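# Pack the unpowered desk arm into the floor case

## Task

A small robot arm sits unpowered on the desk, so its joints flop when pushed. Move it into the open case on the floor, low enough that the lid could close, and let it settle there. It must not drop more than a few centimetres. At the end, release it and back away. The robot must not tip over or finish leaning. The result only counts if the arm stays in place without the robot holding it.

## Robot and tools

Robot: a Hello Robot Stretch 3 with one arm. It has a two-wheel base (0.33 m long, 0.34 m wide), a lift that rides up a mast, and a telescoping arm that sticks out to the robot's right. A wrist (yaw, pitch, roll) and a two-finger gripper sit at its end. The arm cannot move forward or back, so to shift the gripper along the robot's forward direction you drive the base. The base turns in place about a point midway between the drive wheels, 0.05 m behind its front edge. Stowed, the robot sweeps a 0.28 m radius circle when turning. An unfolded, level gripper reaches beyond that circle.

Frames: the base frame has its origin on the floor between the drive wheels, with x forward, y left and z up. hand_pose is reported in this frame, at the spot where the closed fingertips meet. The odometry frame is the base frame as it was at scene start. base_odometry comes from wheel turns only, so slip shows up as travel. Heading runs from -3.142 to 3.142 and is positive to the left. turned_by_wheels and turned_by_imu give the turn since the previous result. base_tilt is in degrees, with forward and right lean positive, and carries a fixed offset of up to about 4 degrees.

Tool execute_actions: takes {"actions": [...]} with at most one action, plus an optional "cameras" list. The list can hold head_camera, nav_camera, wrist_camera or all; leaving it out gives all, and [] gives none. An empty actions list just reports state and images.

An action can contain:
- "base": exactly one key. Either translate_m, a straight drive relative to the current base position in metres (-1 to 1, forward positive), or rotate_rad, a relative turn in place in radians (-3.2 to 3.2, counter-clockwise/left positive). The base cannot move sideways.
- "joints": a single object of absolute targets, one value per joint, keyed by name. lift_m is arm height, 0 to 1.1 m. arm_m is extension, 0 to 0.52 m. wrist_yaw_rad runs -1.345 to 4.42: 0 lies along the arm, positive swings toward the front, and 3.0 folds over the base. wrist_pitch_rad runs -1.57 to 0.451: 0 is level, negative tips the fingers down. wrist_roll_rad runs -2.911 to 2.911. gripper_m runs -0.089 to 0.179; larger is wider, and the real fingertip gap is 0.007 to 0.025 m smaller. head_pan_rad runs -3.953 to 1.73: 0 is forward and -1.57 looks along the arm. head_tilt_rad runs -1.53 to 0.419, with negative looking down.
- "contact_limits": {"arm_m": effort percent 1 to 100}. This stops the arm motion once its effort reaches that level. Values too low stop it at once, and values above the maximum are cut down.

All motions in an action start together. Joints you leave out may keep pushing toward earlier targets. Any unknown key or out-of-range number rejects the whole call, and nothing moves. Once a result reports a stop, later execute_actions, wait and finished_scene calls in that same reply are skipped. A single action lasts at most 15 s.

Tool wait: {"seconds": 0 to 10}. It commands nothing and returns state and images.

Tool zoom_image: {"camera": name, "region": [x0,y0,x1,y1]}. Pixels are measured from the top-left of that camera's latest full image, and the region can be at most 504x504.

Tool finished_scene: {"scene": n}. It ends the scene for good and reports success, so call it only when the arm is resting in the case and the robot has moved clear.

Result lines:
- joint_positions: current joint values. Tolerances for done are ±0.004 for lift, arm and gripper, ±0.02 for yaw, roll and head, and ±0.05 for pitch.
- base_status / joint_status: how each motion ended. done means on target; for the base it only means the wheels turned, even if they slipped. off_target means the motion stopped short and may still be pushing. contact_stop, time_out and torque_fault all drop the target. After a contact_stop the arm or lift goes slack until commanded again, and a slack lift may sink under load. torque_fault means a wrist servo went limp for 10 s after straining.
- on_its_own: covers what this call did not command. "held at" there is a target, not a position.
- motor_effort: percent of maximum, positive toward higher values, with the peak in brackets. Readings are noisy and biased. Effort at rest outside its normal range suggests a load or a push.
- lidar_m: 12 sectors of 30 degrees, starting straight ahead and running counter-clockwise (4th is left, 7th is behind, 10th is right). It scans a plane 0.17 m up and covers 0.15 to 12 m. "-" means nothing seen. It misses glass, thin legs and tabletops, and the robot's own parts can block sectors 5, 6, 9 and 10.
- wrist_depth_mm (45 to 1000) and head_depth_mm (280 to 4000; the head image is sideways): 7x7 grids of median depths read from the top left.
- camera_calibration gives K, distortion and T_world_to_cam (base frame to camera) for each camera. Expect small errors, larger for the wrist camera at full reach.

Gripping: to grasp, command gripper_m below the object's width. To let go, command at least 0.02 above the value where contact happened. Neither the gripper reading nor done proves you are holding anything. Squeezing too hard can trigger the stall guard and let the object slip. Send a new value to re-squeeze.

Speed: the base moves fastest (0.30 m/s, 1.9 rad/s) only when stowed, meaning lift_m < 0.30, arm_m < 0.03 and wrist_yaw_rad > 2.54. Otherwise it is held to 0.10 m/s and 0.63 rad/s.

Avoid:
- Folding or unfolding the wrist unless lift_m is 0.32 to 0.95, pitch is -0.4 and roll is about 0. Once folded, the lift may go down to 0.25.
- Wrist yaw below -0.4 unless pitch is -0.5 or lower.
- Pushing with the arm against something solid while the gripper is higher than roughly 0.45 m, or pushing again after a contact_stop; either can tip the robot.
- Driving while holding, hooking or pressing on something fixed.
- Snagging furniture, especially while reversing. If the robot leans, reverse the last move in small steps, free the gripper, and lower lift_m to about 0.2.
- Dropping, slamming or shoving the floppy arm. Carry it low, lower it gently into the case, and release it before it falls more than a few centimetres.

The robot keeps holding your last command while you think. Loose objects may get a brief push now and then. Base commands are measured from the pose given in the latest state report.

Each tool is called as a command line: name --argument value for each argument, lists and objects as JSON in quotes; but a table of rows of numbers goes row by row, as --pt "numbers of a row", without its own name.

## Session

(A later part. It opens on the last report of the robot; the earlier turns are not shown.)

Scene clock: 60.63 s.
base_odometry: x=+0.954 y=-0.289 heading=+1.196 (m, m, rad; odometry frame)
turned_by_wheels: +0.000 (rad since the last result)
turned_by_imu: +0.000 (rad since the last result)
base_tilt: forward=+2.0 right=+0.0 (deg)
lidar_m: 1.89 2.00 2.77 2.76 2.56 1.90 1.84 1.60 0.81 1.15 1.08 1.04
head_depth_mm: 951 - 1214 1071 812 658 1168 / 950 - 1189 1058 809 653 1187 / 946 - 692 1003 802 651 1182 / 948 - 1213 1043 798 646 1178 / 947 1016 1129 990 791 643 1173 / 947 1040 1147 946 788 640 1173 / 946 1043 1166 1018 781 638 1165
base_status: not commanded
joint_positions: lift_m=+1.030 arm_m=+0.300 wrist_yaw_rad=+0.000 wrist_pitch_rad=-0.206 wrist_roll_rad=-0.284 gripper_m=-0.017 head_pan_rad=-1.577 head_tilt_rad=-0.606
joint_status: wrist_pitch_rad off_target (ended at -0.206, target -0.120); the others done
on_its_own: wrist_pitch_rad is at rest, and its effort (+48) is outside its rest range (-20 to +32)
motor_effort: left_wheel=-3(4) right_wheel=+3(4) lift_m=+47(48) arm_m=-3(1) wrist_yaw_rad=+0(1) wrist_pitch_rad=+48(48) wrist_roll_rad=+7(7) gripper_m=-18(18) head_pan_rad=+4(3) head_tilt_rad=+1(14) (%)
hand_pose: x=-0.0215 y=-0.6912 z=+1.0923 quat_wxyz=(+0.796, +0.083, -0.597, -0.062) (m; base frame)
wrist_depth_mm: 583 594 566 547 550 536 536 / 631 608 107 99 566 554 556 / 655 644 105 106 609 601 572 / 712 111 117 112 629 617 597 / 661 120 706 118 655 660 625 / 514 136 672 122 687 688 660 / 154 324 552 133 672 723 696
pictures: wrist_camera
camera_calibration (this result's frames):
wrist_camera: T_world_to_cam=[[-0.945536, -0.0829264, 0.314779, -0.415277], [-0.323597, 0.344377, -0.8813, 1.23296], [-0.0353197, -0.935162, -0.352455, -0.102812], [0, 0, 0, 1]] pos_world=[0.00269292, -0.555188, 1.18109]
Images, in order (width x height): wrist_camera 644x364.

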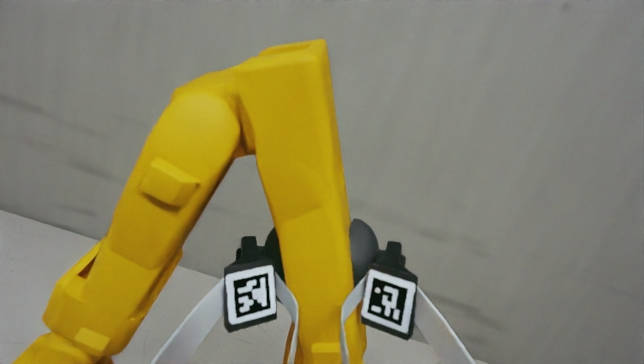

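Enough for the regrasp. Lay it down.

execute_actions --actions '[{"joints":{"wrist_pitch_rad":-1.57,"wrist_roll_rad":0.0,"lift_m":1.05,"arm_m":0.38,"head_tilt_rad":-0.9}}]' --cameras '["head_camera","wrist_camera"]'

execute_actions --actions '[{"joints":{"lift_m":0.96,"arm_m":0.43}}]' --cameras '["head_camera"]'

execute_actions --actions '[{"joints":{"lift_m":0.90,"arm_m":0.47}}]' --cameras '["head_camera","wrist_camera"]'

Scene clock: 67.33 s.
base_odometry: x=+0.954 y=-0.289 heading=+1.196 (m, m, rad; odometry frame)
turned_by_wheels: +0.000 (rad since the last result)
turned_by_imu: +0.000 (rad since the last result)
base_tilt: forward=+2.1 right=-0.1 (deg)
lidar_m: 1.89 2.00 2.77 2.75 2.56 1.90 1.83 1.61 0.81 1.15 1.08 1.04
head_depth_mm: 1003 1110 907 749 681 1253 1127 / 1002 1100 901 745 678 1264 1118 / 995 1091 893 538 672 1264 1121 / - 574 538 557 669 1254 1123 / 1006 1087 808 729 665 1247 1110 / 1006 1093 872 675 661 1240 1103 / 1009 1087 866 673 657 1236 1098
base_status: not commanded
joint_positions: lift_m=+1.050 arm_m=+0.380 wrist_yaw_rad=+0.000 wrist_pitch_rad=-1.552 wrist_roll_rad=-0.005 gripper_m=-0.017 head_pan_rad=-1.577 head_tilt_rad=-0.888
joint_status: all done
motor_effort: left_wheel=-3(3) right_wheel=+3(4) lift_m=+48(49) arm_m=+3(2) wrist_yaw_rad=+0(1) wrist_pitch_rad=-10(48) wrist_roll_rad=+2(11) gripper_m=-19(19) head_pan_rad=+3(3) head_tilt_rad=-5(18) (%)
hand_pose: x=-0.0216 y=-0.5054 z=+0.9316 quat_wxyz=(+0.506, +0.497, -0.503, -0.494) (m; base frame)
wrist_depth_mm: 356 356 353 348 357 355 350 / 360 366 101 88 359 362 357 / 372 364 91 84 366 362 365 / 374 105 98 96 371 372 373 / 382 130 378 108 379 376 375 / 385 165 384 120 384 389 384 / - 244 - 156 222 - 395
pictures: head_camera (sideways: a quarter turn clockwise sets it upright), wrist_camera
camera_calibration (this result's frames):
head_camera: T_world_to_cam=[[-0.0351527, 0.750615, -0.659805, 0.877998], [0.999284, 0.017146, -0.0337334, 0.0433875], [-0.0140077, -0.660518, -0.75068, 0.930375], [0, 0, 0, 1]] pos_world=[0.000540009, -0.0452529, 1.27918]
wrist_camera: T_world_to_cam=[[-0.998528, -0.0520989, -0.0150635, -0.0276913], [-0.0536806, 0.989007, 0.137782, 0.40955], [0.00771958, 0.138388, -0.990348, 1.15208], [0, 0, 0, 1]] pos_world=[-0.0145592, -0.565925, 1.08412]
Images, in order (width x height): head_camera 896x504, wrist_camera 644x364.

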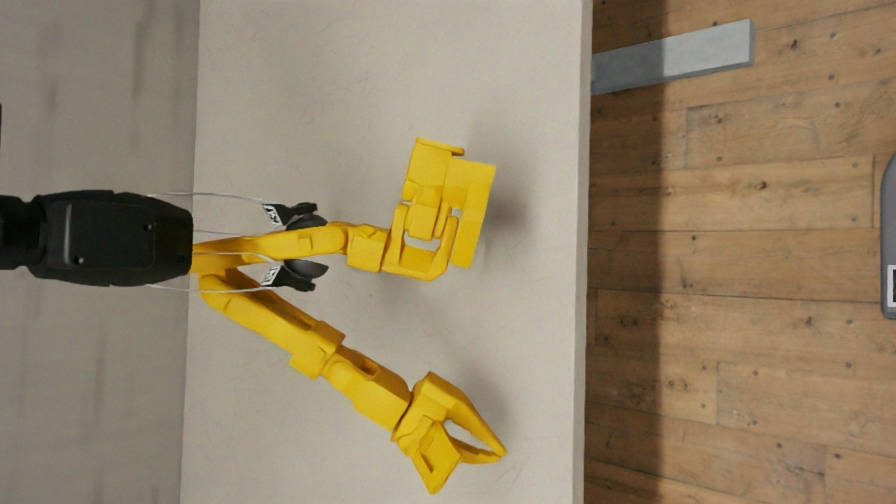

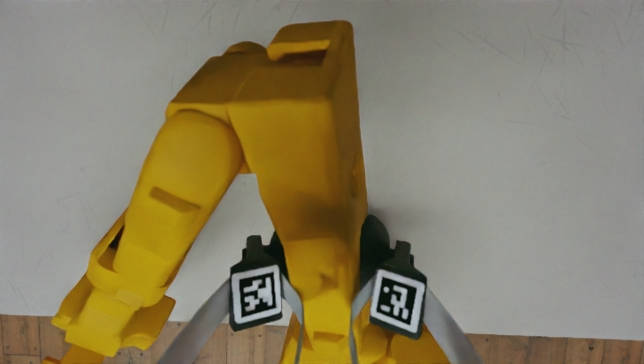

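Scene clock: 69.00 s.
base_odometry: x=+0.954 y=-0.289 heading=+1.196 (m, m, rad; odometry frame)
turned_by_wheels: +0.000 (rad since the last result)
turned_by_imu: +0.000 (rad since the last result)
base_tilt: forward=+2.1 right=+0.0 (deg)
lidar_m: 1.89 2.00 2.76 2.76 2.56 1.90 1.84 1.60 0.81 1.15 1.08 1.03
head_depth_mm: - - 905 748 681 1252 1125 / 1045 1090 900 742 674 1265 1125 / - 1090 894 690 675 1261 1121 / - - 681 634 670 1249 1121 / 1005 1089 685 728 664 1248 1107 / 1007 1091 876 638 660 1233 1109 / 1005 1088 867 719 656 1237 1097
base_status: not commanded
joint_positions: lift_m=+0.960 arm_m=+0.430 wrist_yaw_rad=+0.001 wrist_pitch_rad=-1.558 wrist_roll_rad=-0.003 gripper_m=-0.017 head_pan_rad=-1.577 head_tilt_rad=-0.888
joint_status: all done
motor_effort: left_wheel=-3(3) right_wheel=+2(3) lift_m=+31(39) arm_m=+2(0) wrist_yaw_rad=+0(1) wrist_pitch_rad=-7(12) wrist_roll_rad=+1(2) gripper_m=-19(19) head_pan_rad=+4(3) head_tilt_rad=-4(5) (%)
hand_pose: x=-0.0216 y=-0.5538 z=+0.8424 quat_wxyz=(+0.504, +0.498, -0.502, -0.496) (m; base frame)
wrist_depth_mm: 270 268 269 268 267 267 266 / 276 274 99 94 269 273 271 / 278 279 99 97 276 279 278 / 281 109 106 106 281 280 283 / 290 128 289 115 286 287 285 / 298 155 292 123 294 292 295 / 297 188 300 148 221 301 299
pictures: head_camera (sideways: a quarter turn clockwise sets it upright)
camera_calibration (this result's frames):
head_camera: T_world_to_cam=[[-0.0351527, 0.750631, -0.659786, 0.877974], [0.999284, 0.0171471, -0.0337328, 0.0433868], [-0.0140075, -0.660499, -0.750696, 0.930396], [0, 0, 0, 1]] pos_world=[0.000540023, -0.0452523, 1.27918]
Images, in order (width x height): head_camera 896x504.

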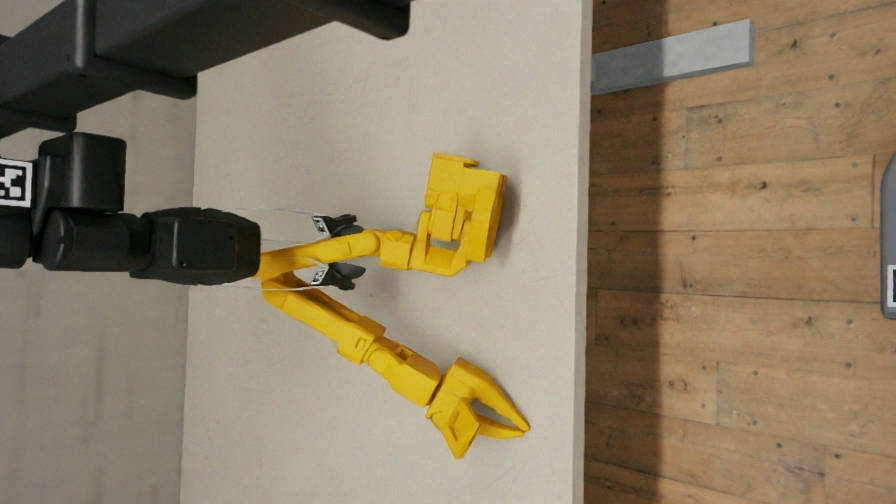

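Scene clock: 70.37 s.
base_odometry: x=+0.954 y=-0.289 heading=+1.196 (m, m, rad; odometry frame)
turned_by_wheels: +0.000 (rad since the last result)
turned_by_imu: +0.000 (rad since the last result)
base_tilt: forward=+1.9 right=+0.0 (deg)
lidar_m: 1.89 1.99 2.76 2.75 2.56 1.90 1.84 1.60 0.81 1.15 1.08 1.04
head_depth_mm: 1003 1108 - - 1332 1210 1126 / 964 - 876 744 679 1261 1123 / - 1084 895 672 675 1259 1122 / 967 - 825 675 669 1258 1124 / 1002 1089 878 716 665 1249 1111 / 1004 1088 874 658 661 1243 1104 / 1008 1086 864 721 656 1237 1104
base_status: not commanded
joint_positions: lift_m=+0.900 arm_m=+0.470 wrist_yaw_rad=+0.001 wrist_pitch_rad=-1.573 wrist_roll_rad=-0.003 gripper_m=-0.017 head_pan_rad=-1.577 head_tilt_rad=-0.888
joint_status: all done
motor_effort: left_wheel=-2(2) right_wheel=+3(3) lift_m=+31(33) arm_m=+2(2) wrist_yaw_rad=-1(1) wrist_pitch_rad=+1(7) wrist_roll_rad=+1(1) gripper_m=-18(19) head_pan_rad=+4(3) head_tilt_rad=-4(4) (%)
hand_pose: x=-0.0217 y=-0.5901 z=+0.7827 quat_wxyz=(+0.501, +0.501, -0.498, -0.500) (m; base frame)
wrist_depth_mm: 209 209 209 208 208 207 209 / 215 212 127 123 213 211 211 / 217 216 125 126 217 216 214 / 221 221 171 128 221 222 221 / 228 143 226 127 225 225 223 / 230 149 230 130 230 229 230 / 236 162 237 136 236 237 235
pictures: head_camera (sideways: a quarter turn clockwise sets it upright), wrist_camera
camera_calibration (this result's frames):
head_camera: T_world_to_cam=[[-0.0351527, 0.750638, -0.659778, 0.877963], [0.999284, 0.0171475, -0.0337326, 0.0433864], [-0.0140074, -0.660491, -0.750703, 0.930406], [0, 0, 0, 1]] pos_world=[0.000540024, -0.0452521, 1.27918]
wrist_camera: T_world_to_cam=[[-0.998592, -0.0505292, -0.0161311, -0.0326105], [-0.0524489, 0.985998, 0.158292, 0.496037], [0.00790683, 0.158915, -0.987261, 1.02598], [0, 0, 0, 1]] pos_world=[-0.0146603, -0.653784, 0.933866]
Images, in order (width x height): head_camera 896x504, wrist_camera 644x364.

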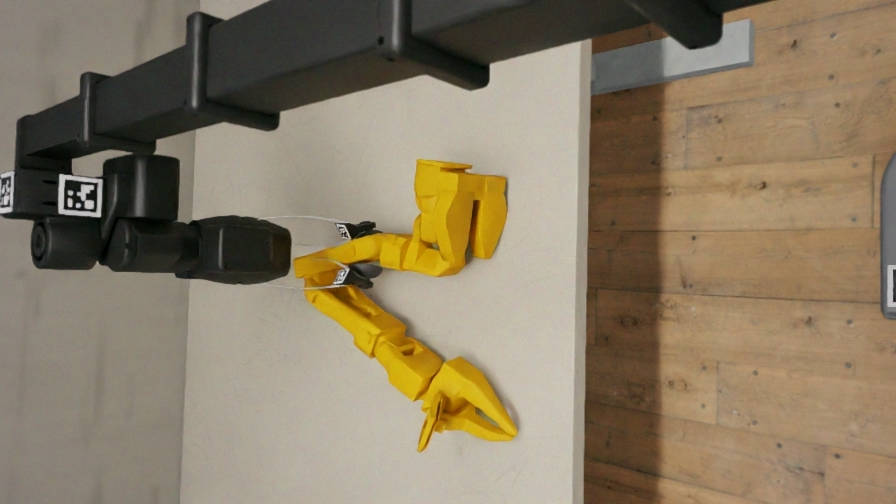

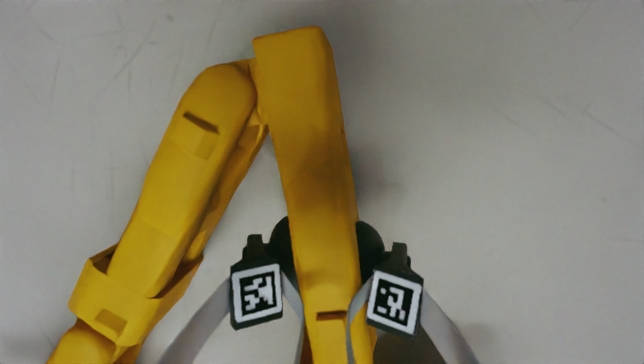

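execute_actions --actions '[{"joints":{"lift_m":0.878}}]' --cameras '[]'

execute_actions --actions '[{"joints":{"gripper_m":0.065}}]' --cameras '[]'

execute_actions --actions '[{"joints":{"lift_m":0.95}}]' --cameras '[]'

execute_actions --actions '[{"base":{"translate_m":0.035},"joints":{"arm_m":0.48,"gripper_m":0.179,"wrist_roll_rad":0.15}}]' --cameras '["head_camera","wrist_camera"]'

Scene clock: 75.37 s.
base_odometry: x=+0.954 y=-0.289 heading=+1.196 (m, m, rad; odometry frame)
turned_by_wheels: +0.000 (rad since the last result)
turned_by_imu: +0.000 (rad since the last result)
base_tilt: forward=+2.0 right=-0.1 (deg)
lidar_m: 1.89 2.00 2.77 2.76 2.56 1.90 1.84 1.60 0.81 1.15 1.08 1.03
head_depth_mm: 1001 1106 - - - 1261 1127 / 984 - 873 745 677 1268 1120 / 968 1053 894 690 673 1260 1123 / 985 - 863 683 669 1255 1121 / 1006 1091 880 720 666 1247 1109 / 1006 1088 873 673 661 1237 1102 / 1006 1085 869 719 657 1235 1099
base_status: not commanded
joint_positions: lift_m=+0.878 arm_m=+0.470 wrist_yaw_rad=+0.003 wrist_pitch_rad=-1.572 wrist_roll_rad=-0.003 gripper_m=-0.017 head_pan_rad=-1.577 head_tilt_rad=-0.888
joint_status: all done
motor_effort: left_wheel=-3(3) right_wheel=+4(3) lift_m=+31(31) arm_m=+2(2) wrist_yaw_rad=-2(2) wrist_pitch_rad=+1(1) wrist_roll_rad=+1(1) gripper_m=-18(18) head_pan_rad=+4(3) head_tilt_rad=-4(4) (%)
hand_pose: x=-0.0217 y=-0.5902 z=+0.7607 quat_wxyz=(+0.501, +0.502, -0.498, -0.499) (m; base frame)
wrist_depth_mm: 188 188 188 187 187 186 187 / 192 192 140 134 191 192 189 / 197 195 135 135 194 195 195 / 199 200 177 136 198 199 197 / 205 147 203 130 204 204 202 / 208 149 207 131 206 207 207 / 153 187 214 132 212 211 211
pictures: none
No camera images: the call's "cameras" was empty. Leave "cameras" out to get every camera's image.

Scene clock: 76.67 s.
base_odometry: x=+0.954 y=-0.289 heading=+1.196 (m, m, rad; odometry frame)
turned_by_wheels: +0.000 (rad since the last result)
turned_by_imu: +0.000 (rad since the last result)
base_tilt: forward=+2.0 right=+0.0 (deg)
lidar_m: 1.89 1.99 2.77 2.75 2.56 1.90 1.84 1.60 0.81 1.15 1.08 1.04
head_depth_mm: 1001 1113 - - - 1257 1127 / 984 - 873 745 676 1265 1126 / 969 1055 894 690 674 1260 1122 / 984 - 851 684 669 1253 1121 / 1004 1088 883 721 664 1249 1107 / 1006 1095 874 673 660 1247 1101 / 1006 1083 866 722 656 1236 1100
base_status: not commanded
joint_positions: lift_m=+0.878 arm_m=+0.470 wrist_yaw_rad=+0.002 wrist_pitch_rad=-1.571 wrist_roll_rad=-0.003 gripper_m=+0.065 head_pan_rad=-1.577 head_tilt_rad=-0.888
joint_status: all done
motor_effort: left_wheel=-3(2) right_wheel=+3(5) lift_m=+32(31) arm_m=+2(2) wrist_yaw_rad=-2(2) wrist_pitch_rad=+1(3) wrist_roll_rad=+1(1) gripper_m=+1(80) head_pan_rad=+3(3) head_tilt_rad=-5(4) (%)
hand_pose: x=-0.0217 y=-0.5905 z=+0.7606 quat_wxyz=(+0.501, +0.501, -0.498, -0.499) (m; base frame)
wrist_depth_mm: 189 189 189 187 188 188 186 / 192 193 138 135 191 192 192 / 197 196 137 135 195 195 194 / 199 200 176 135 201 198 198 / 205 146 186 132 203 202 202 / 208 150 - 132 - 207 208 / 154 158 213 133 212 211 212
pictures: none
No camera images: the call's "cameras" was empty. Leave "cameras" out to get every camera's image.

Scene clock: 78.17 s.
base_odometry: x=+0.954 y=-0.289 heading=+1.196 (m, m, rad; odometry frame)
turned_by_wheels: +0.000 (rad since the last result)
turned_by_imu: +0.000 (rad since the last result)
base_tilt: forward=+2.0 right=-0.1 (deg)
lidar_m: 1.89 1.99 2.77 2.75 2.56 1.90 1.84 1.60 0.81 1.15 1.08 1.04
head_depth_mm: 966 - 890 731 682 1253 1131 / - 1086 902 745 677 1270 1124 / 1064 1086 897 689 673 1260 1120 / - - 888 683 669 1254 1124 / 1003 1088 880 720 667 1247 1109 / 1005 1090 874 674 660 1240 1105 / 1005 1088 868 719 659 1235 1098
base_status: not commanded
joint_positions: lift_m=+0.950 arm_m=+0.470 wrist_yaw_rad=+0.002 wrist_pitch_rad=-1.570 wrist_roll_rad=-0.003 gripper_m=+0.065 head_pan_rad=-1.577 head_tilt_rad=-0.888
joint_status: all done
motor_effort: left_wheel=-3(3) right_wheel=+4(3) lift_m=+41(43) arm_m=+3(2) wrist_yaw_rad=-1(2) wrist_pitch_rad=+0(0) wrist_roll_rad=+1(1) gripper_m=+1(1) head_pan_rad=+3(3) head_tilt_rad=-4(4) (%)
hand_pose: x=-0.0217 y=-0.5907 z=+0.8323 quat_wxyz=(+0.501, +0.501, -0.499, -0.499) (m; base frame)
wrist_depth_mm: 258 257 257 256 256 255 258 / 263 262 259 261 260 261 262 / 267 268 212 217 266 266 266 / 275 273 225 271 272 272 271 / 281 277 225 250 277 278 276 / 286 226 - 222 - 282 282 / 290 220 292 222 285 288 290
pictures: none
No camera images: the call's "cameras" was empty. Leave "cameras" out to get every camera's image.

Scene clock: 79.80 s.
base_odometry: x=+0.967 y=-0.257 heading=+1.196 (m, m, rad; odometry frame)
turned_by_wheels: +0.000 (rad since the last result)
turned_by_imu: +0.000 (rad since the last result)
base_tilt: forward=+2.0 right=-0.1 (deg)
lidar_m: 1.86 1.96 2.72 2.75 2.61 1.93 1.87 1.61 0.83 1.15 1.03 1.01
head_depth_mm: 964 - - 741 682 1246 1134 / - 1095 901 744 676 1262 1121 / 1067 1093 893 654 674 1254 1123 / - - 886 699 670 1254 1125 / 1004 1091 880 698 665 1246 1107 / 1007 1093 874 690 660 1243 1110 / 1007 1087 868 720 658 1236 1100
base_status: done
joint_positions: lift_m=+0.950 arm_m=+0.480 wrist_yaw_rad=+0.002 wrist_pitch_rad=-1.570 wrist_roll_rad=+0.143 gripper_m=+0.179 head_pan_rad=-1.577 head_tilt_rad=-0.888
joint_status: all done
motor_effort: left_wheel=-3(3) right_wheel=+3(8) lift_m=+42(41) arm_m=+3(4) wrist_yaw_rad=-1(2) wrist_pitch_rad=+0(0) wrist_roll_rad=+3(4) gripper_m=+1(85) head_pan_rad=+4(3) head_tilt_rad=-5(4) (%)
hand_pose: x=-0.0217 y=-0.6006 z=+0.8322 quat_wxyz=(+0.464, +0.463, -0.534, -0.534) (m; base frame)
wrist_depth_mm: 260 259 257 256 256 254 256 / 265 262 263 263 261 259 261 / 272 266 265 208 264 265 265 / 273 275 273 240 269 272 272 / 276 277 274 279 277 276 277 / - 286 228 285 237 285 280 / 294 291 247 289 217 287 -
pictures: head_camera (sideways: a quarter turn clockwise sets it upright), wrist_camera
camera_calibration (this result's frames):
head_camera: T_world_to_cam=[[-0.0351526, 0.75064, -0.659775, 0.87796], [0.999284, 0.0171475, -0.0337325, 0.0433863], [-0.0140075, -0.660489, -0.750705, 0.930408], [0, 0, 0, 1]] pos_world=[0.000540019, -0.045252, 1.27918]
wrist_camera: T_world_to_cam=[[-0.995388, 0.0945856, -0.0159919, 0.0547443], [0.0909645, 0.983607, 0.155703, 0.502457], [0.030457, 0.153531, -0.987674, 1.07422], [0, 0, 0, 1]] pos_world=[-0.0239314, -0.664324, 0.983619]
Images, in order (width x height): head_camera 896x504, wrist_camera 644x364.

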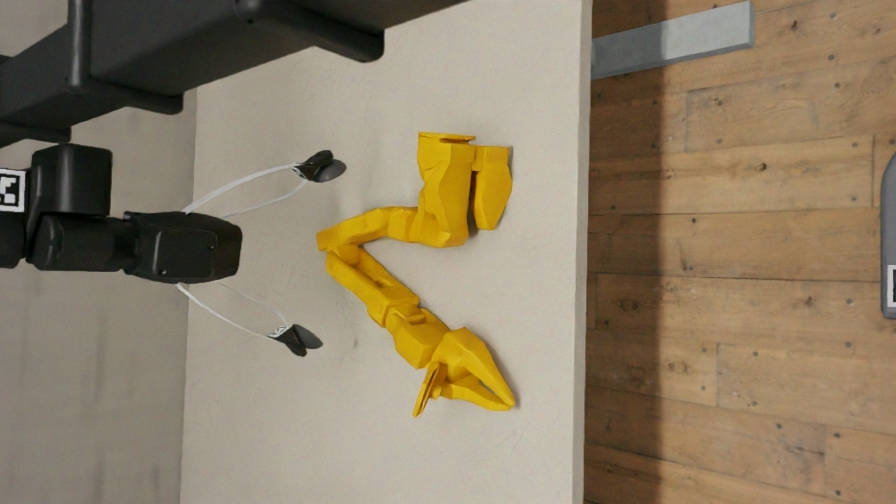

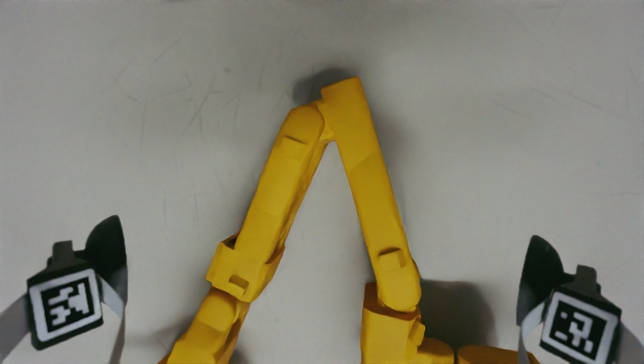

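execute_actions --actions '[{"joints":{"lift_m":0.866,"arm_m":0.47}}]' --cameras '["wrist_camera"]'

execute_actions --actions '[{"joints":{"gripper_m":0.018,"lift_m":0.868}}]' --cameras '["head_camera","wrist_camera"]'

Scene clock: 83.60 s.
base_odometry: x=+0.967 y=-0.257 heading=+1.196 (m, m, rad; odometry frame)
turned_by_wheels: +0.000 (rad since the last result)
turned_by_imu: +0.000 (rad since the last result)
base_tilt: forward=+2.0 right=-0.1 (deg)
lidar_m: 1.85 1.96 2.72 2.75 2.60 1.94 1.87 1.61 0.83 1.15 1.03 1.01
head_depth_mm: 1001 1113 953 - - - 1110 / 982 - - 727 676 1266 1125 / 967 1051 895 650 672 1256 1121 / 988 - 788 701 667 1256 1122 / 1005 1087 882 697 663 1248 1109 / 1008 1094 874 689 660 1240 1103 / 1009 1086 867 719 657 1236 1101
base_status: not commanded
joint_positions: lift_m=+0.866 arm_m=+0.470 wrist_yaw_rad=+0.002 wrist_pitch_rad=-1.570 wrist_roll_rad=+0.143 gripper_m=+0.179 head_pan_rad=-1.577 head_tilt_rad=-0.888
joint_status: all done
motor_effort: left_wheel=-3(3) right_wheel=+3(3) lift_m=+30(35) arm_m=-3(3) wrist_yaw_rad=-1(1) wrist_pitch_rad=+0(0) wrist_roll_rad=+3(3) gripper_m=+1(1) head_pan_rad=+4(3) head_tilt_rad=-3(4) (%)
hand_pose: x=-0.0217 y=-0.5913 z=+0.7487 quat_wxyz=(+0.464, +0.463, -0.534, -0.534) (m; base frame)
wrist_depth_mm: 177 177 176 175 175 175 176 / 181 180 180 126 179 179 179 / 184 185 183 125 124 183 180 / 188 188 127 186 122 187 185 / 192 193 134 191 118 191 189 / - 195 137 195 119 194 192 / 201 145 148 201 120 197 -
pictures: wrist_camera
camera_calibration (this result's frames):
wrist_camera: T_world_to_cam=[[-0.995378, 0.0946963, -0.0159963, 0.0525968], [0.0910747, 0.983604, 0.155658, 0.506356], [0.0304743, 0.153481, -0.987682, 0.990204], [0, 0, 0, 1]] pos_world=[-0.0239383, -0.655012, 0.900029]
Images, in order (width x height): wrist_camera 644x364.

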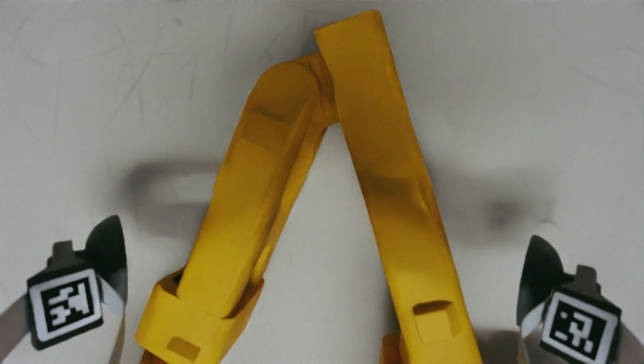

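Scene clock: 85.70 s.
base_odometry: x=+0.967 y=-0.257 heading=+1.196 (m, m, rad; odometry frame)
turned_by_wheels: +0.000 (rad since the last result)
turned_by_imu: +0.000 (rad since the last result)
base_tilt: forward=+2.0 right=-0.1 (deg)
lidar_m: 1.85 1.96 2.72 2.76 2.61 1.93 1.87 1.61 0.83 1.15 1.03 1.01
head_depth_mm: 1002 1109 954 - - - 1119 / 985 - - 745 677 1264 1120 / 963 1049 893 658 672 1263 1125 / 984 - 808 673 669 1251 1119 / 1007 1086 883 678 651 1252 1110 / 1005 1092 875 725 660 1242 1104 / 1009 1084 867 721 657 1231 1096
base_status: not commanded
joint_positions: lift_m=+0.868 arm_m=+0.470 wrist_yaw_rad=-0.002 wrist_pitch_rad=-1.580 wrist_roll_rad=+0.151 gripper_m=+0.019 head_pan_rad=-1.577 head_tilt_rad=-0.888
joint_status: all done
motor_effort: left_wheel=-1(3) right_wheel=+0(3) lift_m=+33(43) arm_m=-2(3) wrist_yaw_rad=+2(3) wrist_pitch_rad=+6(7) wrist_roll_rad=-1(4) gripper_m=-20(93) head_pan_rad=+4(4) head_tilt_rad=-4(4) (%)
hand_pose: x=-0.0216 y=-0.5887 z=+0.7508 quat_wxyz=(+0.458, +0.462, -0.534, -0.540) (m; base frame)
wrist_depth_mm: 179 179 178 176 178 176 177 / 183 183 182 123 180 180 181 / 187 187 188 125 183 184 184 / 191 190 191 127 188 188 188 / 195 194 192 131 191 193 192 / 199 197 142 134 122 197 196 / 205 205 202 136 202 202 203
pictures: head_camera (sideways: a quarter turn clockwise sets it upright), wrist_camera
camera_calibration (this result's frames):
head_camera: T_world_to_cam=[[-0.0351526, 0.750648, -0.659766, 0.877948], [0.999284, 0.017148, -0.0337322, 0.043386], [-0.0140074, -0.660479, -0.750714, 0.930419], [0, 0, 0, 1]] pos_world=[0.000540026, -0.0452517, 1.27918]
wrist_camera: T_world_to_cam=[[-0.994176, 0.106722, -0.0149547, 0.0588125], [0.102802, 0.980844, 0.165458, 0.494722], [0.0323262, 0.162957, -0.986103, 0.996359], [0, 0, 0, 1]] pos_world=[-0.0245968, -0.653886, 0.901537]
Images, in order (width x height): head_camera 896x504, wrist_camera 644x364.

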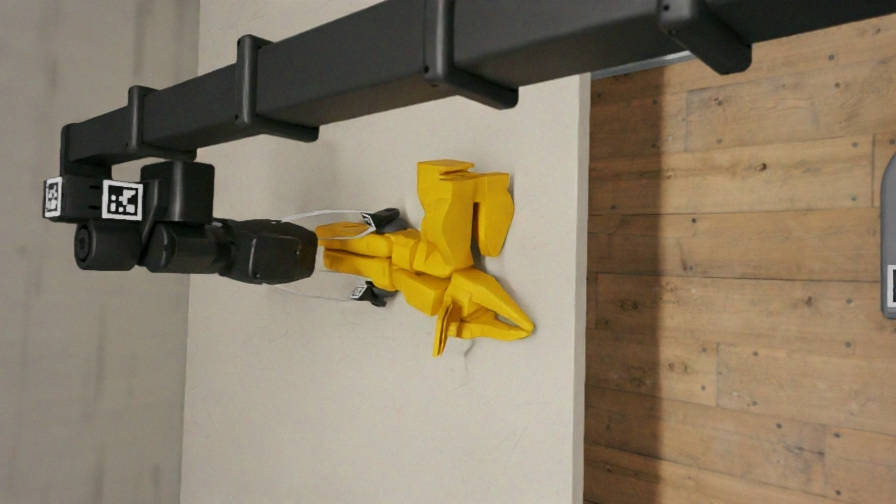

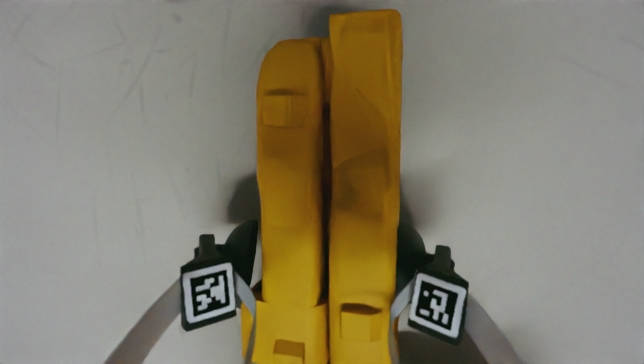

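execute_actions --actions '[{"joints":{"lift_m":1.03}}]' --cameras '["head_camera","wrist_camera"]'

execute_actions --actions '[{"joints":{"wrist_roll_rad":1.57,"head_pan_rad":1.4,"head_tilt_rad":-0.5}}]' --cameras '["head_camera","wrist_camera"]'

Scene clock: 91.93 s.
base_odometry: x=+0.967 y=-0.257 heading=+1.196 (m, m, rad; odometry frame)
turned_by_wheels: +0.000 (rad since the last result)
turned_by_imu: +0.000 (rad since the last result)
base_tilt: forward=+1.9 right=-0.2 (deg)
lidar_m: 1.86 1.96 2.71 2.75 2.61 1.94 1.87 1.60 0.83 1.14 1.04 1.01
head_depth_mm: 1000 1110 909 748 680 1248 1129 / 1004 1098 902 745 678 1268 1126 / 1004 1091 562 705 673 1259 1117 / - 657 584 715 669 1256 1124 / 1006 1091 854 696 664 1247 1110 / 1007 1090 872 724 660 1240 1103 / 1008 1087 867 720 657 1235 1098
base_status: not commanded
joint_positions: lift_m=+1.030 arm_m=+0.470 wrist_yaw_rad=-0.002 wrist_pitch_rad=-1.548 wrist_roll_rad=+0.152 gripper_m=+0.019 head_pan_rad=-1.577 head_tilt_rad=-0.888
joint_status: all done
motor_effort: left_wheel=-3(2) right_wheel=+2(3) lift_m=+47(49) arm_m=-2(2) wrist_yaw_rad=+1(2) wrist_pitch_rad=-12(13) wrist_roll_rad=-1(1) gripper_m=-17(19) head_pan_rad=+3(3) head_tilt_rad=-5(4) (%)
hand_pose: x=-0.0216 y=-0.5970 z=+0.9116 quat_wxyz=(+0.465, +0.455, -0.543, -0.531) (m; base frame)
wrist_depth_mm: 340 336 336 334 336 332 332 / 345 344 345 117 338 339 338 / 351 346 347 119 342 341 343 / 356 355 355 125 346 350 349 / 361 355 358 133 240 353 355 / 366 368 - 142 129 362 360 / 375 371 371 150 374 368 365
pictures: head_camera (sideways: a quarter turn clockwise sets it upright), wrist_camera
camera_calibration (this result's frames):
head_camera: T_world_to_cam=[[-0.0351525, 0.750649, -0.659765, 0.877947], [0.999284, 0.0171478, -0.0337322, 0.0433859], [-0.0140075, -0.660478, -0.750714, 0.93042], [0, 0, 0, 1]] pos_world=[0.000540016, -0.0452517, 1.27918]
wrist_camera: T_world_to_cam=[[-0.994133, 0.106599, -0.0183386, 0.0650803], [0.103221, 0.985629, 0.133716, 0.508044], [0.0323291, 0.131039, -0.99085, 1.1415], [0, 0, 0, 1]] pos_world=[-0.0246458, -0.657261, 1.06431]
Images, in order (width x height): head_camera 896x504, wrist_camera 644x364.

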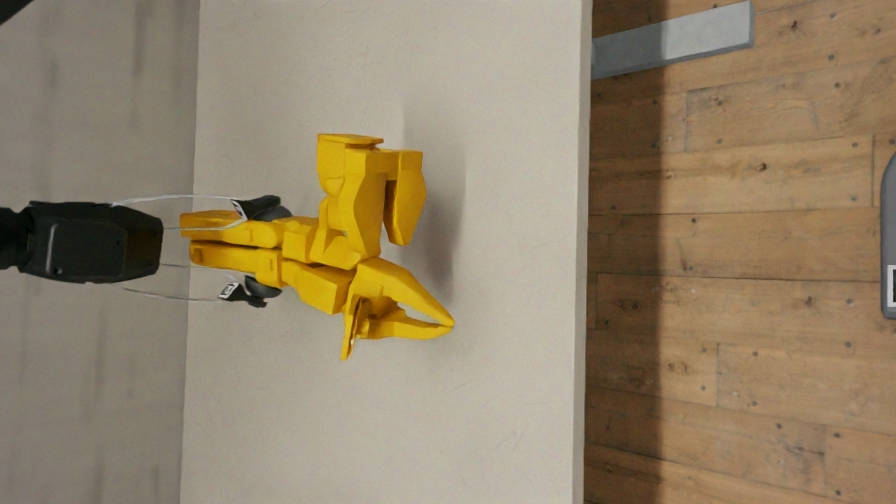

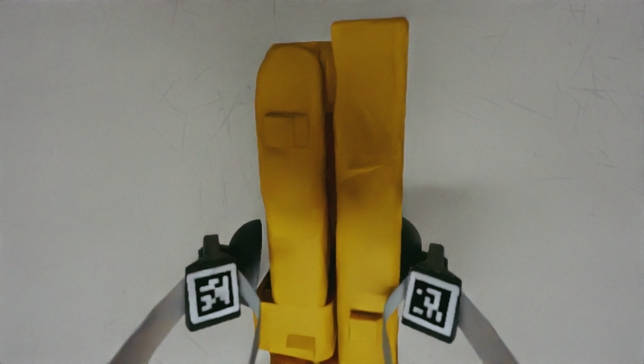

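Scene clock: 93.80 s.
base_odometry: x=+0.967 y=-0.257 heading=+1.196 (m, m, rad; odometry frame)
turned_by_wheels: +0.000 (rad since the last result)
turned_by_imu: +0.000 (rad since the last result)
base_tilt: forward=+2.0 right=+0.0 (deg)
lidar_m: 1.85 1.96 2.72 2.75 2.61 1.94 1.87 1.60 0.83 1.15 1.04 1.01
head_depth_mm: 3262 3461 3625 2892 2080 1613 1322 / 3242 3537 3817 2876 2055 1601 1315 / 3191 3492 3746 2807 2037 1601 1313 / 3122 3392 3649 2742 2025 1585 1306 / 3052 3336 3566 2788 2011 1572 1301 / 3020 3283 3510 2736 2008 1572 1296 / 2960 3244 3454 2727 1978 1558 1293
base_status: not commanded
joint_positions: lift_m=+1.030 arm_m=+0.470 wrist_yaw_rad=+0.000 wrist_pitch_rad=-1.554 wrist_roll_rad=+1.563 gripper_m=+0.019 head_pan_rad=+1.393 head_tilt_rad=-0.507
joint_status: all done
motor_effort: left_wheel=-3(2) right_wheel=+3(3) lift_m=+47(47) arm_m=-2(2) wrist_yaw_rad=+0(1) wrist_pitch_rad=-9(12) wrist_roll_rad=+3(8) gripper_m=-17(17) head_pan_rad=+3(55) head_tilt_rad=+2(16) (%)
hand_pose: x=-0.0215 y=-0.5952 z=+0.9117 quat_wxyz=(+0.003, +0.003, -0.713, -0.701) (m; base frame)
wrist_depth_mm: 342 336 337 326 323 324 320 / 349 345 342 117 333 331 330 / 352 357 351 119 338 341 335 / 360 358 352 125 341 347 - / 369 366 361 134 240 356 - / 377 373 - 142 129 360 - / 393 385 384 150 372 374 -
pictures: head_camera (sideways: a quarter turn clockwise sets it upright), wrist_camera
camera_calibration (this result's frames):
head_camera: T_world_to_cam=[[-0.0409137, -0.45089, -0.891642, 1.18025], [-0.984938, 0.168246, -0.0398846, 0.063518], [0.167998, 0.87658, -0.450982, 0.539393], [0, 0, 0, 1]] pos_world=[0.0202325, 0.0486544, 1.29815]
wrist_camera: T_world_to_cam=[[-0.0548394, 0.997954, -0.0328699, 0.628987], [0.986302, 0.0592693, 0.153934, -0.0445403], [0.155567, -0.023978, -0.987534, 1.04874], [0, 0, 0, 1]] pos_world=[-0.0847256, -0.599914, 1.06319]
Images, in order (width x height): head_camera 896x504, wrist_camera 644x364.

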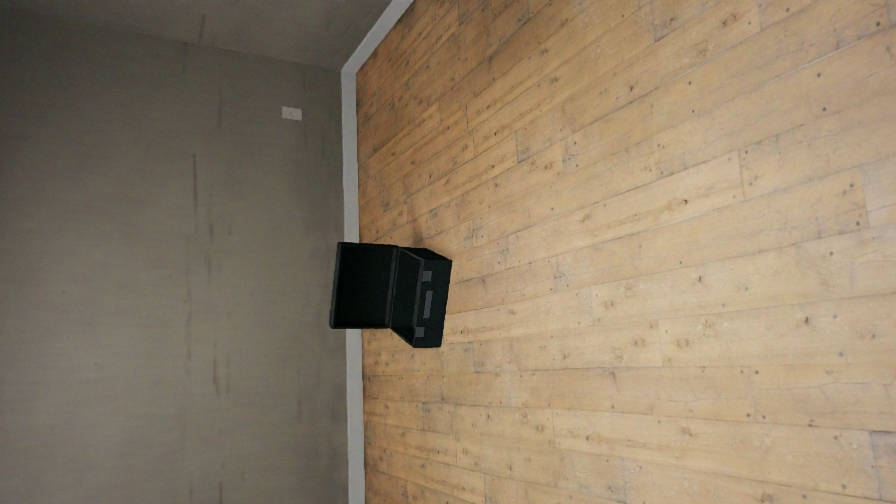

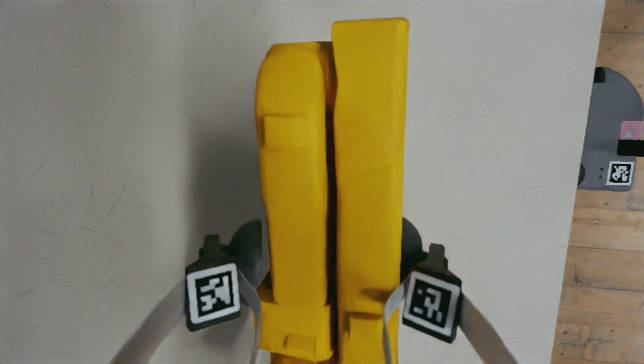

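execute_actions --actions '[{"joints":{"arm_m":0.2,"head_pan_rad":0,"head_tilt_rad":-0.9},"base":{"rotate_rad":1.5}}]' --cameras '[]'

execute_actions --actions '[{"base":{"translate_m":1.0}}]' --cameras '[]'

execute_actions --actions '[{"joints":{"lift_m":0.5},"base":{"translate_m":0.8}}]' --cameras '["head_camera","wrist_camera"]'

Scene clock: 100.93 s.
base_odometry: x=+0.967 y=-0.257 heading=+2.696 (m, m, rad; odometry frame)
turned_by_wheels: +1.500 (rad since the last result)
turned_by_imu: +1.508 (rad since the last result)
base_tilt: forward=+2.0 right=-0.1 (deg)
lidar_m: 2.75 2.81 1.98 1.88 1.72 0.83 1.15 1.18 1.01 1.86 1.92 2.53
head_depth_mm: 3246 2649 2102 1716 1462 1278 1129 / 3201 2600 2069 1708 1459 1265 1124 / 2661 2523 2046 1686 1445 1256 1118 / 3072 2514 2033 1678 1434 1257 1111 / 3098 2551 2029 1676 1426 1248 1109 / 3082 2520 2009 1659 1428 1246 1104 / 3033 2478 1973 1657 1418 1237 1102
base_status: done
joint_positions: lift_m=+1.030 arm_m=+0.200 wrist_yaw_rad=+0.000 wrist_pitch_rad=-1.555 wrist_roll_rad=+1.564 gripper_m=+0.019 head_pan_rad=+0.007 head_tilt_rad=-0.888
joint_status: all done
motor_effort: left_wheel=-3(8) right_wheel=+4(11) lift_m=+47(47) arm_m=-3(4) wrist_yaw_rad=+0(0) wrist_pitch_rad=-8(9) wrist_roll_rad=+3(3) gripper_m=-17(17) head_pan_rad=-5(56) head_tilt_rad=-5(20) (%)
hand_pose: x=-0.0215 y=-0.3249 z=+0.9117 quat_wxyz=(+0.003, +0.002, -0.712, -0.702) (m; base frame)
wrist_depth_mm: - - - - - 996 974 / - - - 117 114 - - / - - - 118 118 - - / - - - 125 121 - - / - - - 134 - - - / - - - 142 129 - - / - - - 150 - - -
pictures: none
No camera images: the call's "cameras" was empty. Leave "cameras" out to get every camera's image.

Scene clock: 112.33 s.
base_odometry: x=+0.065 y=+0.175 heading=+2.695 (m, m, rad; odometry frame)
turned_by_wheels: +0.000 (rad since the last result)
turned_by_imu: -0.002 (rad since the last result)
base_tilt: forward=+2.0 right=+0.1 (deg)
lidar_m: 1.77 2.66 2.04 1.93 1.97 2.25 1.77 1.82 1.92 1.82 1.87 2.45
head_depth_mm: 2379 2579 2085 1719 1465 1272 1128 / 2361 2549 2026 1715 1456 1267 1120 / 2322 1969 2005 1693 1442 1262 1119 / 2344 2480 1915 1682 1444 1255 1111 / 2302 2507 2016 1675 1428 1248 1110 / 2301 2505 2008 1665 1412 1239 1103 / 2318 2473 1987 1649 1416 1238 1101
base_status: done
joint_positions: lift_m=+1.030 arm_m=+0.200 wrist_yaw_rad=+0.000 wrist_pitch_rad=-1.555 wrist_roll_rad=+1.564 gripper_m=+0.019 head_pan_rad=+0.007 head_tilt_rad=-0.889
joint_status: not commanded
motor_effort: left_wheel=-3(4) right_wheel=+3(8) lift_m=+47(47) arm_m=-3(3) wrist_yaw_rad=+0(0) wrist_pitch_rad=-8(9) wrist_roll_rad=+3(3) gripper_m=-17(17) head_pan_rad=-4(4) head_tilt_rad=-4(4) (%)
hand_pose: x=-0.0215 y=-0.3249 z=+0.9117 quat_wxyz=(+0.003, +0.002, -0.712, -0.702) (m; base frame)
wrist_depth_mm: - - - - - 952 - / - - - 117 113 - - / - - - 119 118 - - / - - - 124 122 - - / - - - 134 - - - / - - - 143 129 - - / - - - 149 - - -
pictures: none
No camera images: the call's "cameras" was empty. Leave "cameras" out to get every camera's image.

Scene clock: 121.43 s.
base_odometry: x=-0.657 y=+0.520 heading=+2.695 (m, m, rad; odometry frame)
turned_by_wheels: +0.000 (rad since the last result)
turned_by_imu: -0.002 (rad since the last result)
base_tilt: forward=+1.9 right=+0.0 (deg)
lidar_m: 1.04 1.85 2.08 1.97 2.02 2.65 2.55 2.56 1.88 1.78 1.82 1.01
head_depth_mm: 1636 1910 2069 1716 1464 1274 1128 / 1627 1875 2063 1426 1427 1266 1126 / 1608 1876 2060 1500 1385 1261 1118 / 1605 1852 2040 1567 1395 1259 1115 / 1596 1835 2020 1677 1429 1244 1109 / 1587 1843 2012 1661 1422 1241 1105 / 1576 1829 1988 1651 1415 1240 1104
base_status: done
joint_positions: lift_m=+0.500 arm_m=+0.200 wrist_yaw_rad=+0.000 wrist_pitch_rad=-1.555 wrist_roll_rad=+1.564 gripper_m=+0.019 head_pan_rad=+0.007 head_tilt_rad=-0.889
joint_status: all done
motor_effort: left_wheel=-3(4) right_wheel=+3(8) lift_m=+37(41) arm_m=-2(2) wrist_yaw_rad=+0(0) wrist_pitch_rad=-9(9) wrist_roll_rad=+3(3) gripper_m=-17(17) head_pan_rad=-5(4) head_tilt_rad=-4(5) (%)
hand_pose: x=-0.0215 y=-0.3249 z=+0.3821 quat_wxyz=(+0.003, +0.002, -0.712, -0.702) (m; base frame)
wrist_depth_mm: 530 517 518 516 500 501 - / 538 537 531 118 513 - - / 545 548 530 119 119 - - / 569 542 555 125 121 - - / 574 572 567 134 124 - - / 600 578 - 142 129 548 554 / 611 595 592 150 576 567 581
pictures: head_camera (sideways: a quarter turn clockwise sets it upright), wrist_camera
camera_calibration (this result's frames):
head_camera: T_world_to_cam=[[-0.750218, -0.0448453, -0.659668, 0.882182], [-0.0300572, 0.998979, -0.0337292, 0.049661], [0.660507, -0.00547643, -0.7508, 0.926417], [0, 0, 0, 1]] pos_world=[0.0514168, -0.0049751, 1.27918]
wrist_camera: T_world_to_cam=[[-0.0534006, 0.998075, -0.0315477, 0.341397], [0.986383, 0.0576439, 0.154034, 0.0203955], [0.155556, -0.0228926, -0.987562, 0.532598], [0, 0, 0, 1]] pos_world=[-0.0847356, -0.329722, 0.533602]
Images, in order (width x height): head_camera 896x504, wrist_camera 644x364.

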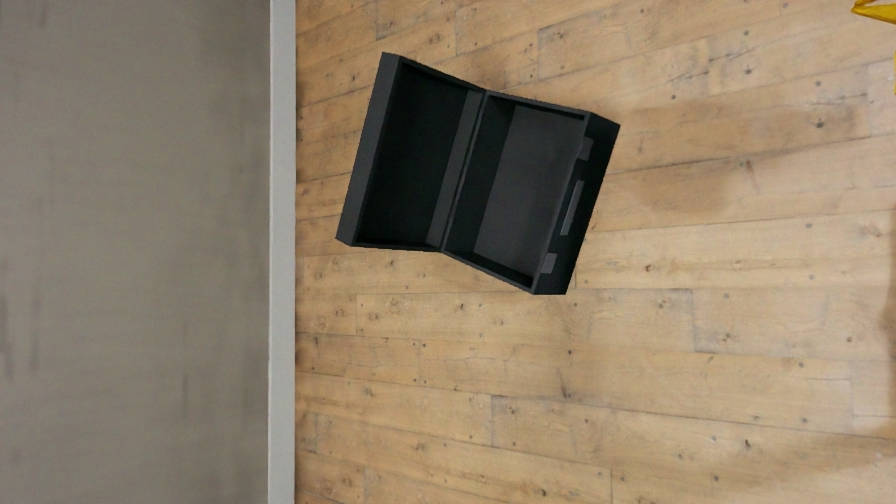

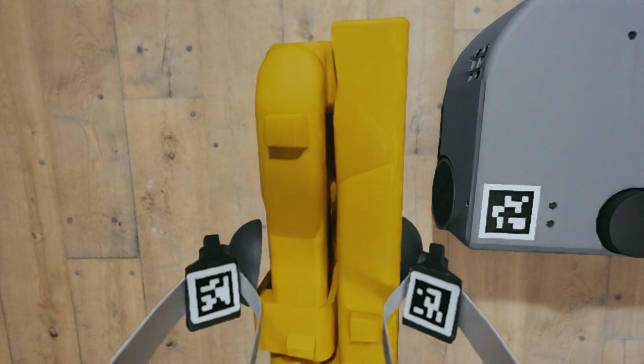

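execute_actions --actions '[{"base":{"translate_m":0.44}}]' --cameras '[]'

execute_actions --actions '[{"base":{"rotate_rad":1.269},"joints":{"head_pan_rad":-1.57,"head_tilt_rad":-1.15}}]' --cameras '[]'

execute_actions --actions '[{"base":{"translate_m":-0.07},"joints":{"arm_m":0.385,"lift_m":0.42}}]' --cameras '["head_camera","wrist_camera"]'

Scene clock: 133.20 s.
base_odometry: x=-1.054 y=+0.710 heading=+2.695 (m, m, rad; odometry frame)
turned_by_wheels: +0.000 (rad since the last result)
turned_by_imu: -0.001 (rad since the last result)
base_tilt: forward=+2.0 right=-0.2 (deg)
lidar_m: 0.61 1.40 1.84 2.00 2.04 2.69 2.98 2.65 1.85 1.75 1.79 0.63
head_depth_mm: 1231 1430 1707 1712 1116 1224 1125 / 1226 1424 1703 1707 1135 1202 1089 / 1211 1406 1689 1691 1166 1224 1099 / 1209 1398 1668 1679 1350 1205 1096 / 1199 1385 1658 1672 1428 1248 1111 / 1191 1374 1637 1663 1416 1245 1104 / 1184 1371 1628 1653 1410 1237 1100
base_status: done
joint_positions: lift_m=+0.500 arm_m=+0.200 wrist_yaw_rad=+0.000 wrist_pitch_rad=-1.555 wrist_roll_rad=+1.564 gripper_m=+0.019 head_pan_rad=+0.007 head_tilt_rad=-0.889
joint_status: not commanded
motor_effort: left_wheel=-3(3) right_wheel=+3(8) lift_m=+36(37) arm_m=-2(2) wrist_yaw_rad=+0(0) wrist_pitch_rad=-8(8) wrist_roll_rad=+3(3) gripper_m=-17(17) head_pan_rad=-5(5) head_tilt_rad=-4(5) (%)
hand_pose: x=-0.0215 y=-0.3249 z=+0.3821 quat_wxyz=(+0.003, +0.002, -0.712, -0.702) (m; base frame)
wrist_depth_mm: 518 519 516 510 496 505 - / 542 538 527 117 520 - - / 554 552 550 119 119 - - / 561 565 563 125 122 - - / 583 581 564 134 124 - - / 602 591 - 143 129 547 555 / 604 599 604 150 580 564 563
pictures: none
No camera images: the call's "cameras" was empty. Leave "cameras" out to get every camera's image.

Scene clock: 136.20 s.
base_odometry: x=-1.054 y=+0.710 heading=-2.319 (m, m, rad; odometry frame)
turned_by_wheels: +1.269 (rad since the last result)
turned_by_imu: +1.275 (rad since the last result)
base_tilt: forward=+2.1 right=+0.0 (deg)
lidar_m: 2.01 2.00 2.20 2.98 3.37 2.16 1.77 1.75 0.64 0.61 1.37 1.51
head_depth_mm: 1695 1811 1597 1437 1309 1200 1128 / 1611 1790 1588 1410 1301 1198 1113 / 1531 1746 1582 - 1199 - - / 1472 1706 1575 1218 1177 1223 - / 1414 1671 1569 1264 919 1191 1087 / 1361 1626 1553 1406 1259 1171 1092 / 1316 1566 1550 1395 1278 1164 1081
base_status: done
joint_positions: lift_m=+0.500 arm_m=+0.200 wrist_yaw_rad=+0.000 wrist_pitch_rad=-1.555 wrist_roll_rad=+1.564 gripper_m=+0.019 head_pan_rad=-1.563 head_tilt_rad=-1.136
joint_status: all done
motor_effort: left_wheel=-3(7) right_wheel=+3(8) lift_m=+37(37) arm_m=-3(2) wrist_yaw_rad=-1(0) wrist_pitch_rad=-8(8) wrist_roll_rad=+3(3) gripper_m=-17(17) head_pan_rad=-5(55) head_tilt_rad=-6(18) (%)
hand_pose: x=-0.0215 y=-0.3249 z=+0.3821 quat_wxyz=(+0.003, +0.002, -0.712, -0.702) (m; base frame)
wrist_depth_mm: 379 445 493 463 505 501 - / 380 457 504 117 512 - - / 388 463 512 118 120 - - / 391 469 529 125 122 - - / 400 471 537 133 124 - - / 388 447 - 142 129 565 562 / 488 607 595 149 583 570 574
pictures: none
No camera images: the call's "cameras" was empty. Leave "cameras" out to get every camera's image.

Scene clock: 138.80 s.
base_odometry: x=-1.006 y=+0.761 heading=-2.319 (m, m, rad; odometry frame)
turned_by_wheels: +0.000 (rad since the last result)
turned_by_imu: +0.000 (rad since the last result)
base_tilt: forward=+2.1 right=-0.1 (deg)
lidar_m: 2.07 2.07 2.27 2.97 3.35 2.08 1.69 1.69 0.61 0.63 0.63 1.54
head_depth_mm: 1721 1804 1602 1443 1312 1201 1132 / 1644 1794 1594 1433 1299 1194 - / 1572 1757 1610 1373 1290 - - / 1495 1705 1619 1271 1263 1213 - / 1438 1679 1565 1081 1251 1186 1088 / 1386 1649 1557 1381 1256 1173 1085 / 1335 1596 1547 1398 1271 1167 1080
base_status: done
joint_positions: lift_m=+0.420 arm_m=+0.385 wrist_yaw_rad=+0.000 wrist_pitch_rad=-1.556 wrist_roll_rad=+1.564 gripper_m=+0.019 head_pan_rad=-1.563 head_tilt_rad=-1.136
joint_status: all done
motor_effort: left_wheel=-3(7) right_wheel=+4(6) lift_m=+36(37) arm_m=+3(4) wrist_yaw_rad=+0(0) wrist_pitch_rad=-8(8) wrist_roll_rad=+3(3) gripper_m=-17(17) head_pan_rad=-5(5) head_tilt_rad=-5(5) (%)
hand_pose: x=-0.0215 y=-0.5090 z=+0.3021 quat_wxyz=(+0.003, +0.002, -0.712, -0.702) (m; base frame)
wrist_depth_mm: 164 221 301 305 307 327 421 / 165 223 303 117 414 392 427 / 168 228 314 119 425 380 442 / 170 231 325 125 427 379 455 / 171 235 318 133 280 401 462 / 174 239 - 142 129 395 470 / 174 225 347 149 447 446 479
pictures: head_camera (sideways: a quarter turn clockwise sets it upright), wrist_camera
camera_calibration (this result's frames):
head_camera: T_world_to_cam=[[-0.0463288, 0.888745, -0.456055, 0.612627], [0.998904, 0.0381817, -0.0270673, 0.0347014], [-0.00664291, -0.456809, -0.88954, 1.11085], [0, 0, 0, 1]] pos_world=[0.00109807, -0.0383493, 1.26847]
wrist_camera: T_world_to_cam=[[-0.0531399, 0.998122, -0.0304571, 0.522261], [0.986397, 0.0572179, 0.154099, 0.043085], [0.155553, -0.021854, -0.987586, 0.449944], [0, 0, 0, 1]] pos_world=[-0.084736, -0.513912, 0.453626]
Images, in order (width x height): head_camera 896x504, wrist_camera 644x364.

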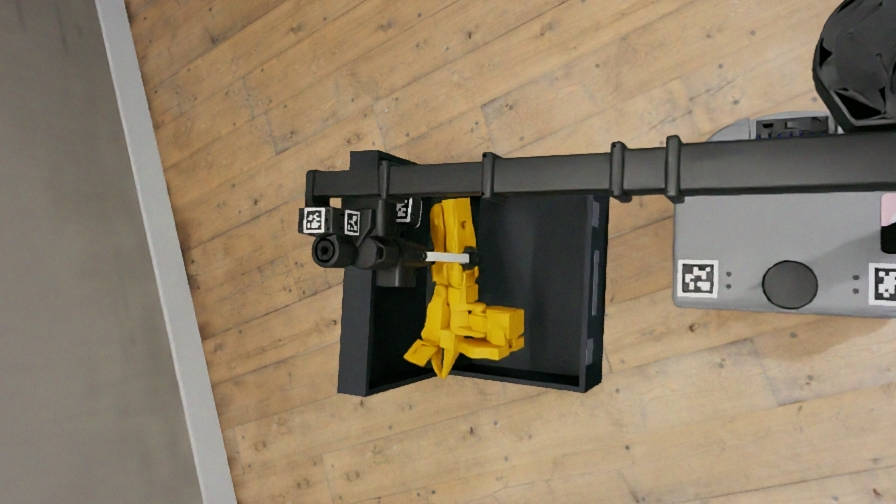

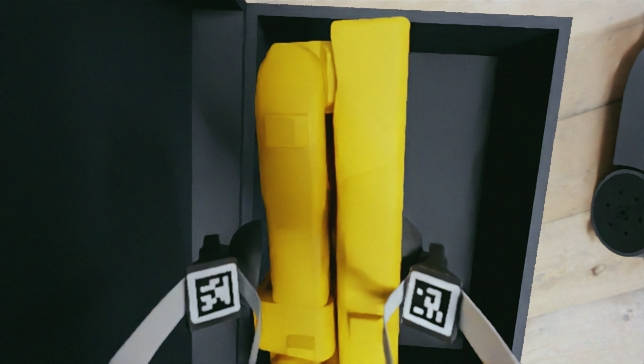

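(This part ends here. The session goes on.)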